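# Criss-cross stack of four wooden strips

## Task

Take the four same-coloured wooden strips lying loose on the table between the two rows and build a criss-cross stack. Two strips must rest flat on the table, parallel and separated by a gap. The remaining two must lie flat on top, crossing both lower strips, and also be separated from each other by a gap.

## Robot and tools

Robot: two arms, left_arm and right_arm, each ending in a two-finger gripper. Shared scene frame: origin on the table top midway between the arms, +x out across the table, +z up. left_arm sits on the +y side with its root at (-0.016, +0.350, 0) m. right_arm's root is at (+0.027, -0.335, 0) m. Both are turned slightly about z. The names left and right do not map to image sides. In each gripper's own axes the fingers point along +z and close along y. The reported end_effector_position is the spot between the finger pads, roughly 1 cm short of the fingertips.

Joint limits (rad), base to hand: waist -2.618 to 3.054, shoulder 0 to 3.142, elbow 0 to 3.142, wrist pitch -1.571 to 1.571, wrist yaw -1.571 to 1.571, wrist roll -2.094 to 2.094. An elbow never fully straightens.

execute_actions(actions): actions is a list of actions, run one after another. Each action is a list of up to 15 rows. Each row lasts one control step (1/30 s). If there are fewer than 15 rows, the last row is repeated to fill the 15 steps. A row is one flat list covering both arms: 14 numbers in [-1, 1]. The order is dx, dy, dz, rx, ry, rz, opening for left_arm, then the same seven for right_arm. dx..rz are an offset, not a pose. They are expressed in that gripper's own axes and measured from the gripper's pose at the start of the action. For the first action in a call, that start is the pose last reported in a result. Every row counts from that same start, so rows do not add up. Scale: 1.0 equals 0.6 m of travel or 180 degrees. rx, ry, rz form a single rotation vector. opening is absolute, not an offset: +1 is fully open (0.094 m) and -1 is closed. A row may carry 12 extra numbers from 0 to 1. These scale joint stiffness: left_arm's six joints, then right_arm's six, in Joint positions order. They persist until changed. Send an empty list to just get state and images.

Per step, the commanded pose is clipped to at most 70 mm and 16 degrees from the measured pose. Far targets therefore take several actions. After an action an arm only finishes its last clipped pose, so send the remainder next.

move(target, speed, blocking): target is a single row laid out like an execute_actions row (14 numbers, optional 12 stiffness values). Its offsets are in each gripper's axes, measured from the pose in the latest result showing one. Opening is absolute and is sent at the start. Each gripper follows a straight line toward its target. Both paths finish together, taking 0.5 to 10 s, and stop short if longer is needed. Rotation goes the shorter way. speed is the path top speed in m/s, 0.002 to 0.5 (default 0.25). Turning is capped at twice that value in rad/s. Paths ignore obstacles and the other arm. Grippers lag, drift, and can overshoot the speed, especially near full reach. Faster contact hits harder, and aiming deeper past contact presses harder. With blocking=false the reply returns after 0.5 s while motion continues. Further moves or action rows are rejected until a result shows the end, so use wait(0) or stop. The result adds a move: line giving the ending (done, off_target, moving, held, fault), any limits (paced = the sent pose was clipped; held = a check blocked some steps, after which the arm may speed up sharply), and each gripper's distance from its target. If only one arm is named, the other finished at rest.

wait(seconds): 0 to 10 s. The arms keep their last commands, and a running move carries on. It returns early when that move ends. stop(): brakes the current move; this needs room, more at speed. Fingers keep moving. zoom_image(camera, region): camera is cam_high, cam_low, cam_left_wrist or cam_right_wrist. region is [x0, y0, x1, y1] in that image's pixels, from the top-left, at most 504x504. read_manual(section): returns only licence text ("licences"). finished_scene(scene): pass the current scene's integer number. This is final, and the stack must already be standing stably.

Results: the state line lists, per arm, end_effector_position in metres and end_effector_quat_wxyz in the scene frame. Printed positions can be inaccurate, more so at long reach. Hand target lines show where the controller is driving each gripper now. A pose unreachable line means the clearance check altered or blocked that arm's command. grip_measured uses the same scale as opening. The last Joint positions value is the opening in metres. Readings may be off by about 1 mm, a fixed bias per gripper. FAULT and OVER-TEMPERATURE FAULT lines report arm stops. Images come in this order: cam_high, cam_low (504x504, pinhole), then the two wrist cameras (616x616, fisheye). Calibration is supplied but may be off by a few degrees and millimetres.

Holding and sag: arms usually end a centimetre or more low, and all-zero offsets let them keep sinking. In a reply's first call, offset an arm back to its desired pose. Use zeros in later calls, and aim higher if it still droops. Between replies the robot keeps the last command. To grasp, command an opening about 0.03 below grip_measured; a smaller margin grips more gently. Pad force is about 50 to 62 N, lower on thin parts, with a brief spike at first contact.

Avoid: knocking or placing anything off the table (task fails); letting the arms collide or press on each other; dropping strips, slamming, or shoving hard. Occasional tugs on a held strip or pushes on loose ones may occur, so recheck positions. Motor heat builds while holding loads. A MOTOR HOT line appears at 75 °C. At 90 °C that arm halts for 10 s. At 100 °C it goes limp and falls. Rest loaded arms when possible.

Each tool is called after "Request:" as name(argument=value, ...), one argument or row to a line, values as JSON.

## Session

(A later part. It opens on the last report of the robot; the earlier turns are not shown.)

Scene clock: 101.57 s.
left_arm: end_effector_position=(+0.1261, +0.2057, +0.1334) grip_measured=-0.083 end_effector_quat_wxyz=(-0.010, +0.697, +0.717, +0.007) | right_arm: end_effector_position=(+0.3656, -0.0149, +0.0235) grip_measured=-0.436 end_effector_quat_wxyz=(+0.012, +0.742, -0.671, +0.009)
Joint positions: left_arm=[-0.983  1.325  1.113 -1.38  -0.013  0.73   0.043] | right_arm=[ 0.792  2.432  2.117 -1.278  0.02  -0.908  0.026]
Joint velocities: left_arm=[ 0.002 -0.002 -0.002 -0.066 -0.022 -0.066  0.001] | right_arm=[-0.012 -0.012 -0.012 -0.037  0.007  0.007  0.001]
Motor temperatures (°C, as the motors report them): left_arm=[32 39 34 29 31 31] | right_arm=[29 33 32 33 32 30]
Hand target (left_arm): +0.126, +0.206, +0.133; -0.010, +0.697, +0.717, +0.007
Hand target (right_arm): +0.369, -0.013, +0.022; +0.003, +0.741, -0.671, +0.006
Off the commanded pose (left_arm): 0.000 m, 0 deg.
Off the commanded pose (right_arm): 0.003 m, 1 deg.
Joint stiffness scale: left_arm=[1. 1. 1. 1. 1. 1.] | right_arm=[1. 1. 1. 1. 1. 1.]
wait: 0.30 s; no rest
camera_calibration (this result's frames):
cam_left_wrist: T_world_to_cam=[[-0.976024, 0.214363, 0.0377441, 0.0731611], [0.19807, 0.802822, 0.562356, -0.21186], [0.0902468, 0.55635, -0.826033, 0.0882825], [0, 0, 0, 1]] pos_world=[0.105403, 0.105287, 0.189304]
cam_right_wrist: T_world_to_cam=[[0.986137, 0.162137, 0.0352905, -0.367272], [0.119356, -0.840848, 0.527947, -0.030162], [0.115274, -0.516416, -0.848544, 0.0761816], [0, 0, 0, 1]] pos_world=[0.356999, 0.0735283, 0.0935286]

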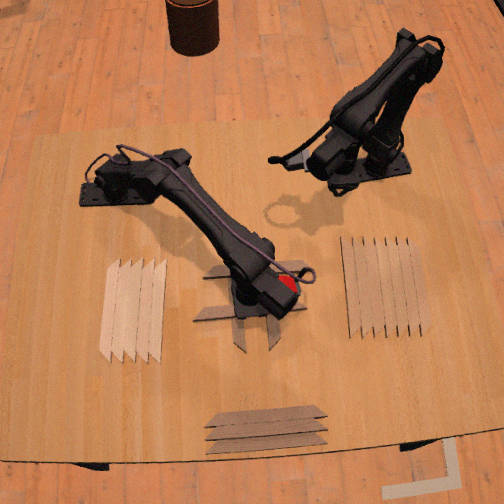

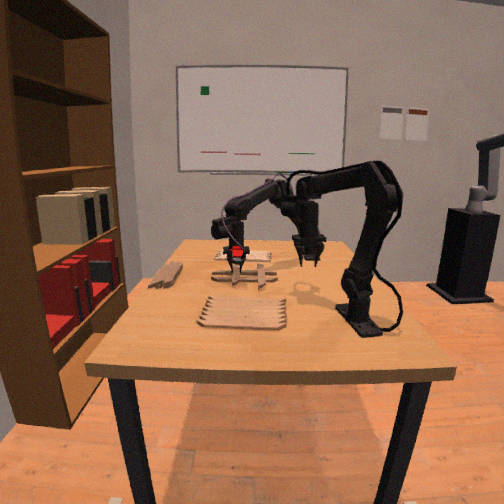

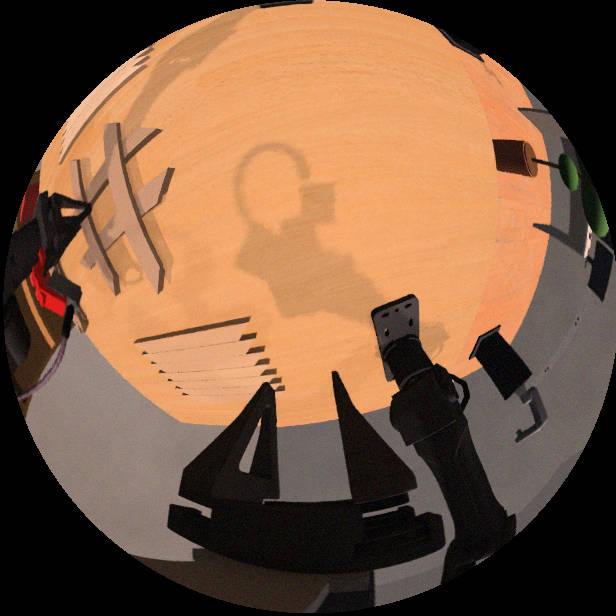

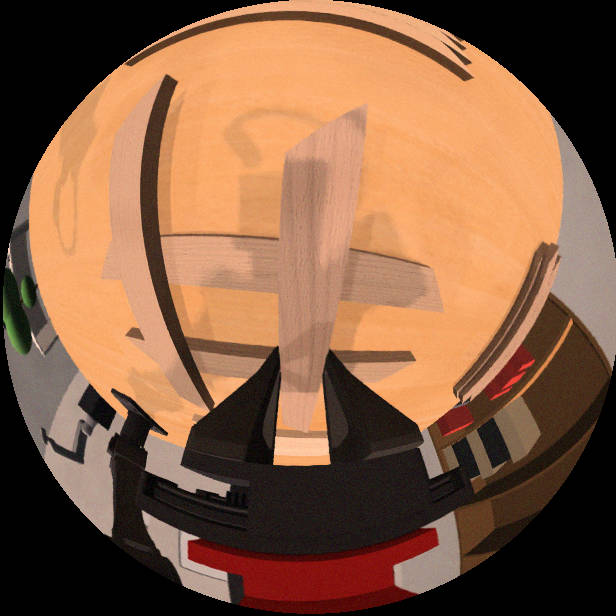

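Request:
execute_actions(
  actions=[],
)

Scene clock: 104.60 s.
left_arm: end_effector_position=(+0.1261, +0.2057, +0.1334) grip_measured=-0.083 end_effector_quat_wxyz=(-0.010, +0.697, +0.717, +0.007) | right_arm: end_effector_position=(+0.3662, -0.0143, +0.0235) grip_measured=-0.436 end_effector_quat_wxyz=(+0.010, +0.742, -0.671, +0.009)
Joint positions: left_arm=[-0.983  1.325  1.113 -1.38  -0.013  0.73   0.043] | right_arm=[ 0.792  2.432  2.117 -1.274  0.02  -0.908  0.026]
Joint velocities: left_arm=[-0.007  0.002  0.002 -0.007 -0.007 -0.037 -0.001] | right_arm=[-0.007 -0.002  0.012 -0.051 -0.081  0.007 -0.   ]
Motor temperatures (°C, as the motors report them): left_arm=[32 38 34 29 31 31] | right_arm=[29 34 31 33 32 30]
Hand target (left_arm): +0.126, +0.206, +0.133; -0.010, +0.697, +0.717, +0.007
Hand target (right_arm): +0.369, -0.013, +0.022; +0.003, +0.741, -0.671, +0.006
Off the commanded pose (left_arm): 0.000 m, 0 deg.
Off the commanded pose (right_arm): 0.003 m, 1 deg.
Joint stiffness scale: left_arm=[1. 1. 1. 1. 1. 1.] | right_arm=[1. 1. 1. 1. 1. 1.]
camera_calibration (this result's frames):
cam_left_wrist: T_world_to_cam=[[-0.976024, 0.214363, 0.0377441, 0.0731611], [0.19807, 0.802822, 0.562356, -0.21186], [0.0902468, 0.55635, -0.826033, 0.0882825], [0, 0, 0, 1]] pos_world=[0.105403, 0.105287, 0.189304]
cam_right_wrist: T_world_to_cam=[[0.986046, 0.16205, 0.0381219, -0.36801], [0.118048, -0.842099, 0.526245, -0.0292292], [0.11738, -0.514402, -0.849478, 0.0756793], [0, 0, 0, 1]] pos_world=[0.357442, 0.0739517, 0.0936988]

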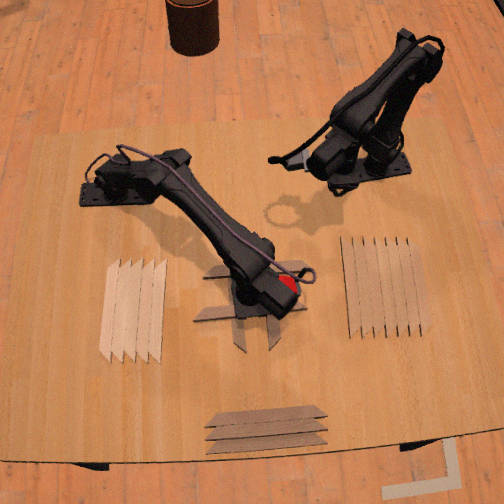

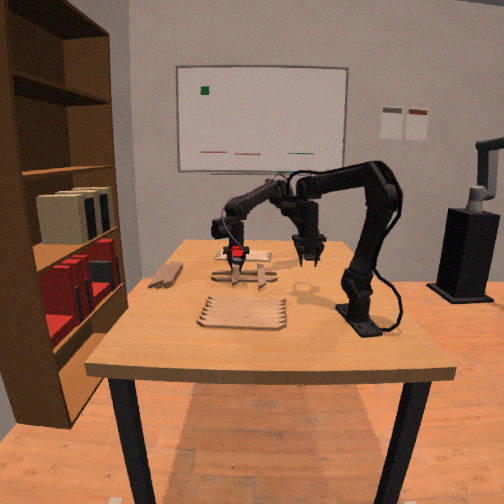

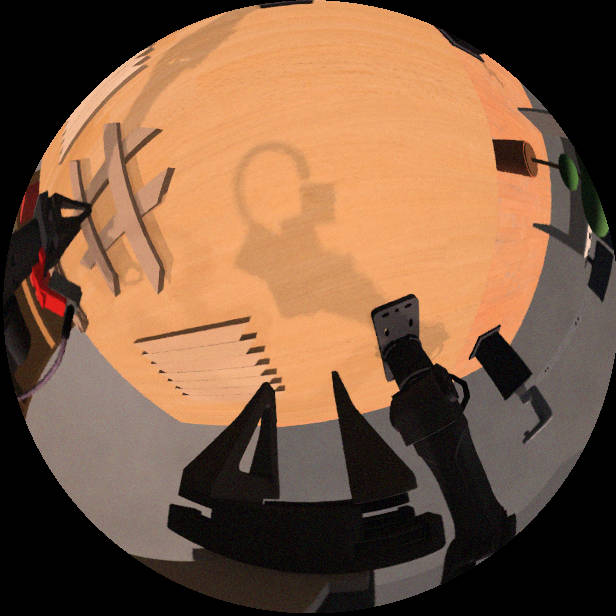

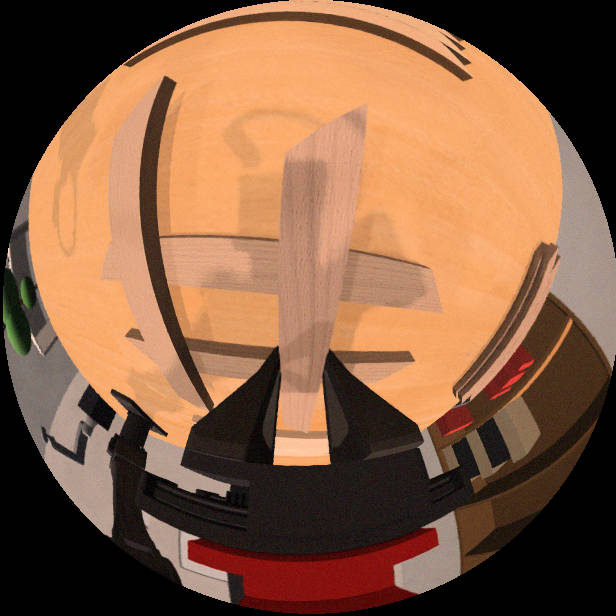

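Request:
execute_actions(
  actions=[
    [[0,0,0,0,0,0,-0.08,0,0,0.003,0,0,0,-0.465],[0,0,0,0,0,0,-0.08,0,0,0.003,0,0,0,-0.45],[0,0,0,0,0,0,-0.08,0,0,0.003,0,0,0,-0.435],[0,0,0,0,0,0,-0.08,0,0,0.003,0,0,0,-0.42],[0,0,0,0,0,0,-0.08,0,0,0.002,0,0,0,-0.40],[0,0,0,0,0,0,-0.08,0,0,0.002,0,0,0,-0.37],[0,0,0,0,0,0,-0.08,0,0,0.001,0,0,0,-0.32],[0,0,0,0,0,0,-0.08,0,0,0,0,0,0,-0.26],[0,0,0,0,0,0,-0.08,0,0,0,0,0,0,-0.19],[0,0,0,0,0,0,-0.08,0,0,-0.004,0,0,0,-0.13],[0,0,0,0,0,0,-0.08,0,0,-0.011,0,0,0,-0.08],[0,0,0,0,0,0,-0.08,0,0,-0.02,0,0,0,-0.08],[0,0,0,0,0,0,-0.08,0,0,-0.03,0,0,0,-0.08],[0,0,0,0,0,0,-0.08,0,0,-0.04,0,0,0,-0.08],[0,0,0,0,0,0,-0.08,0,0,-0.047,0,0,0,-0.08]],
  ],
)

Request:
move(
  target=[0,0,0,0,0,0,-0.08,0,0,-0.09,0,0,0,-0.08],
  speed=0.15,
)

Scene clock: 108.60 s.
left_arm: end_effector_position=(+0.1261, +0.2057, +0.1334) grip_measured=-0.083 end_effector_quat_wxyz=(-0.010, +0.697, +0.717, +0.007) | right_arm: end_effector_position=(+0.3648, -0.0158, +0.0293) grip_measured=-0.082 end_effector_quat_wxyz=(+0.015, +0.742, -0.670, +0.009)
Joint positions: left_arm=[-0.983  1.325  1.113 -1.38  -0.013  0.73   0.043] | right_arm=[ 0.792  2.434  2.143 -1.31   0.021 -0.908  0.043]
Joint velocities: left_arm=[-0.027 -0.012  0.007  0.022 -0.022 -0.066 -0.001] | right_arm=[-0.012  0.017  0.364 -0.359  0.051 -0.022 -0.   ]
Motor temperatures (°C, as the motors report them): left_arm=[32 37 34 29 31 31] | right_arm=[29 34 31 33 32 30]
Hand target (left_arm): +0.126, +0.206, +0.133; -0.010, +0.697, +0.717, +0.007
Hand target (right_arm): +0.365, -0.014, +0.051; +0.008, +0.742, -0.671, +0.010
Off the commanded pose (left_arm): 0.000 m, 0 deg.
Off the commanded pose (right_arm): 0.023 m, 1 deg.
Joint stiffness scale: left_arm=[1. 1. 1. 1. 1. 1.] | right_arm=[1. 1. 1. 1. 1. 1.]
camera_calibration (this result's frames):
cam_left_wrist: T_world_to_cam=[[-0.976033, 0.214361, 0.03753, 0.0732292], [0.197921, 0.802673, 0.562622, -0.211894], [0.09048, 0.556565, -0.825862, 0.0881562], [0, 0, 0, 1]] pos_world=[0.105436, 0.105319, 0.189272]
cam_right_wrist: T_world_to_cam=[[0.986305, 0.162326, 0.0292125, -0.36642], [0.122147, -0.837906, 0.531971, -0.0349545], [0.11083, -0.521117, -0.846258, 0.0822417], [0, 0, 0, 1]] pos_world=[0.356556, 0.0730484, 0.0988965]

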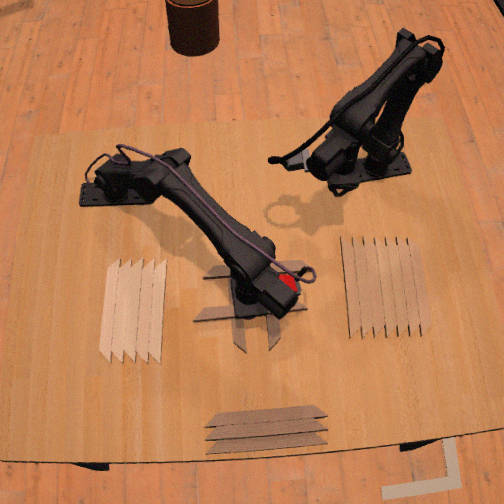

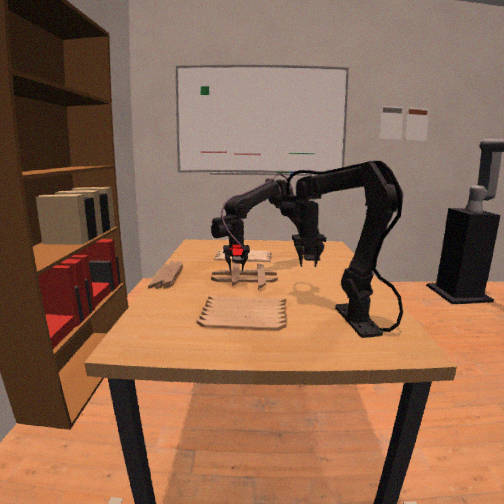

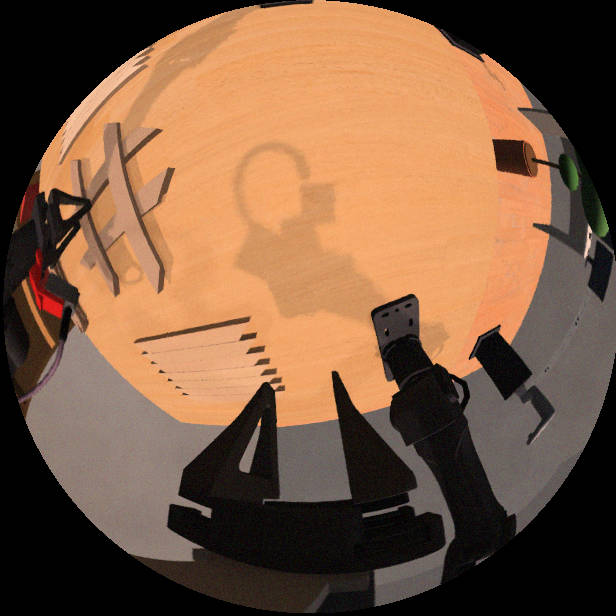

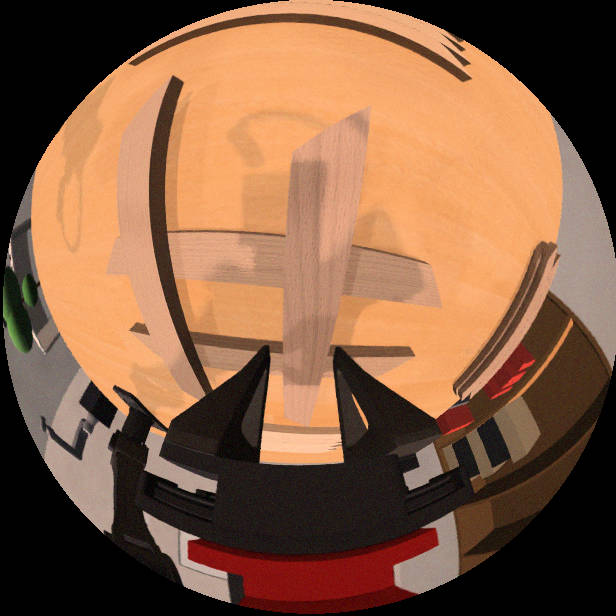

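Scene clock: 109.73 s.
left_arm: end_effector_position=(+0.1262, +0.2058, +0.1334) grip_measured=-0.083 end_effector_quat_wxyz=(-0.010, +0.697, +0.717, +0.007) | right_arm: end_effector_position=(+0.3644, -0.0161, +0.0759) grip_measured=-0.082 end_effector_quat_wxyz=(+0.020, +0.742, -0.670, +0.009)
Joint positions: left_arm=[-0.983  1.325  1.113 -1.38  -0.014  0.73   0.043] | right_arm=[ 0.792  2.461  2.378 -1.527  0.021 -0.908  0.043]
Joint velocities: left_arm=[-0.002 -0.002  0.002  0.007 -0.081 -0.037 -0.   ] | right_arm=[ 0.007 -0.002 -0.007 -0.095 -0.007 -0.007  0.   ]
Motor temperatures (°C, as the motors report them): left_arm=[32 37 34 29 31 31] | right_arm=[29 34 31 33 32 30]
Hand target (left_arm): +0.126, +0.206, +0.133; -0.010, +0.697, +0.717, +0.007
Hand target (right_arm): +0.364, -0.014, +0.083; +0.015, +0.742, -0.670, +0.009
Off the commanded pose (left_arm): 0.000 m, 0 deg.
Off the commanded pose (right_arm): 0.008 m, 1 deg.
Joint stiffness scale: left_arm=[1. 1. 1. 1. 1. 1.] | right_arm=[1. 1. 1. 1. 1. 1.]
move: done
camera_calibration (this result's frames):
cam_left_wrist: T_world_to_cam=[[-0.976042, 0.214359, 0.037316, 0.0732974], [0.197772, 0.802524, 0.562887, -0.211927], [0.0907132, 0.556781, -0.825691, 0.0880298], [0, 0, 0, 1]] pos_world=[0.105469, 0.105351, 0.189241]
cam_right_wrist: T_world_to_cam=[[0.986485, 0.162498, 0.0210287, -0.366777], [0.125977, -0.834243, 0.536813, -0.0616691], [0.104774, -0.526909, -0.843439, 0.123357], [0, 0, 0, 1]] pos_world=[0.356664, 0.0731512, 0.144861]

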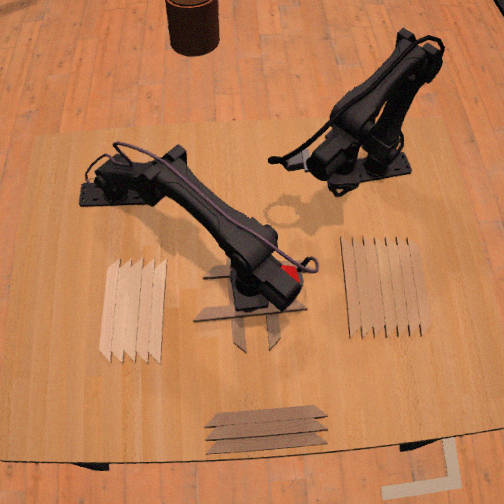

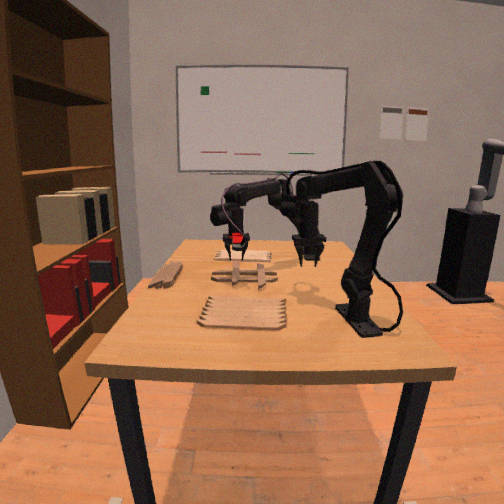

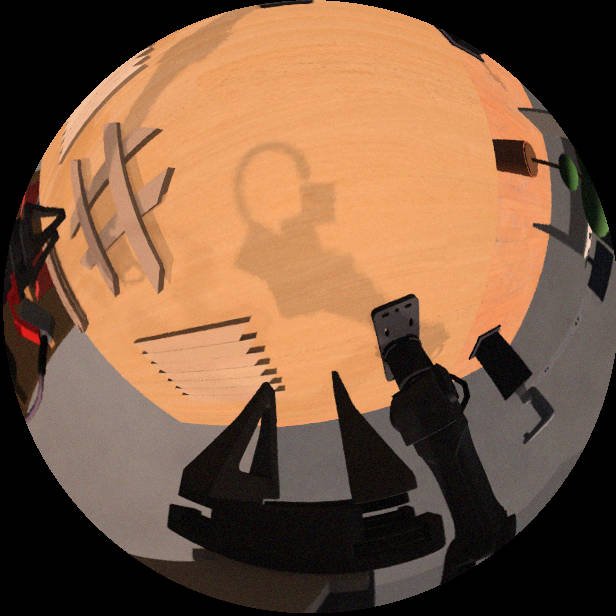

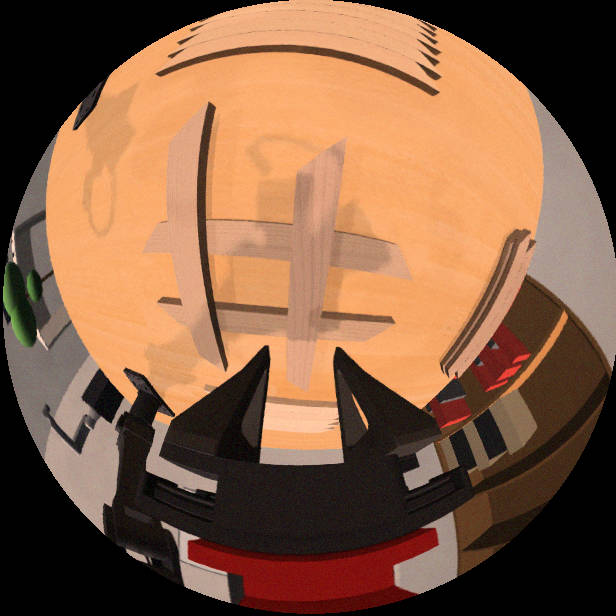

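Request:
zoom_image(
  camera="cam_right_wrist",
  region=[120, 80, 440, 400],
)

Request:
zoom_image(
  camera="cam_low",
  region=[190, 230, 300, 310],
)

Region (120, 80, 440, 400) of cam_right_wrist's 616x616 image, scaled by 1.575, with more detail than that image has.

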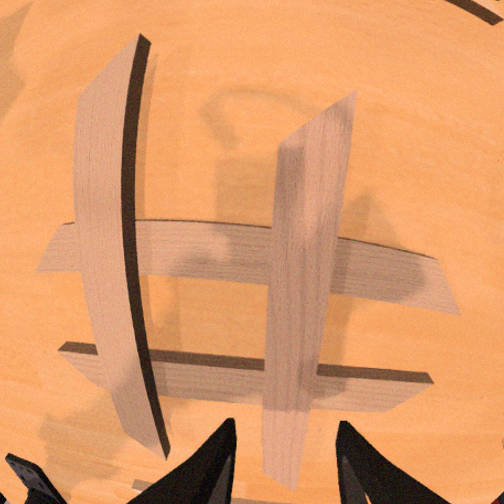

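Region (190, 230, 300, 310) of cam_low's 504x504 image, scaled by 4.582, with more detail than that image has; it fills the top 367 rows of this view, and the rest is white.

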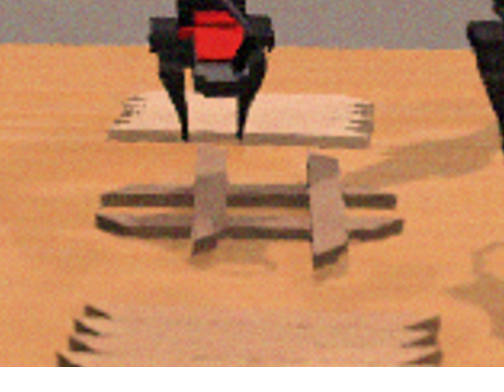

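The two top strips now lie flat across both base strips, with a gap between them.

Request:
finished_scene(
  scene=2,
)

The scene is finished: the task was done.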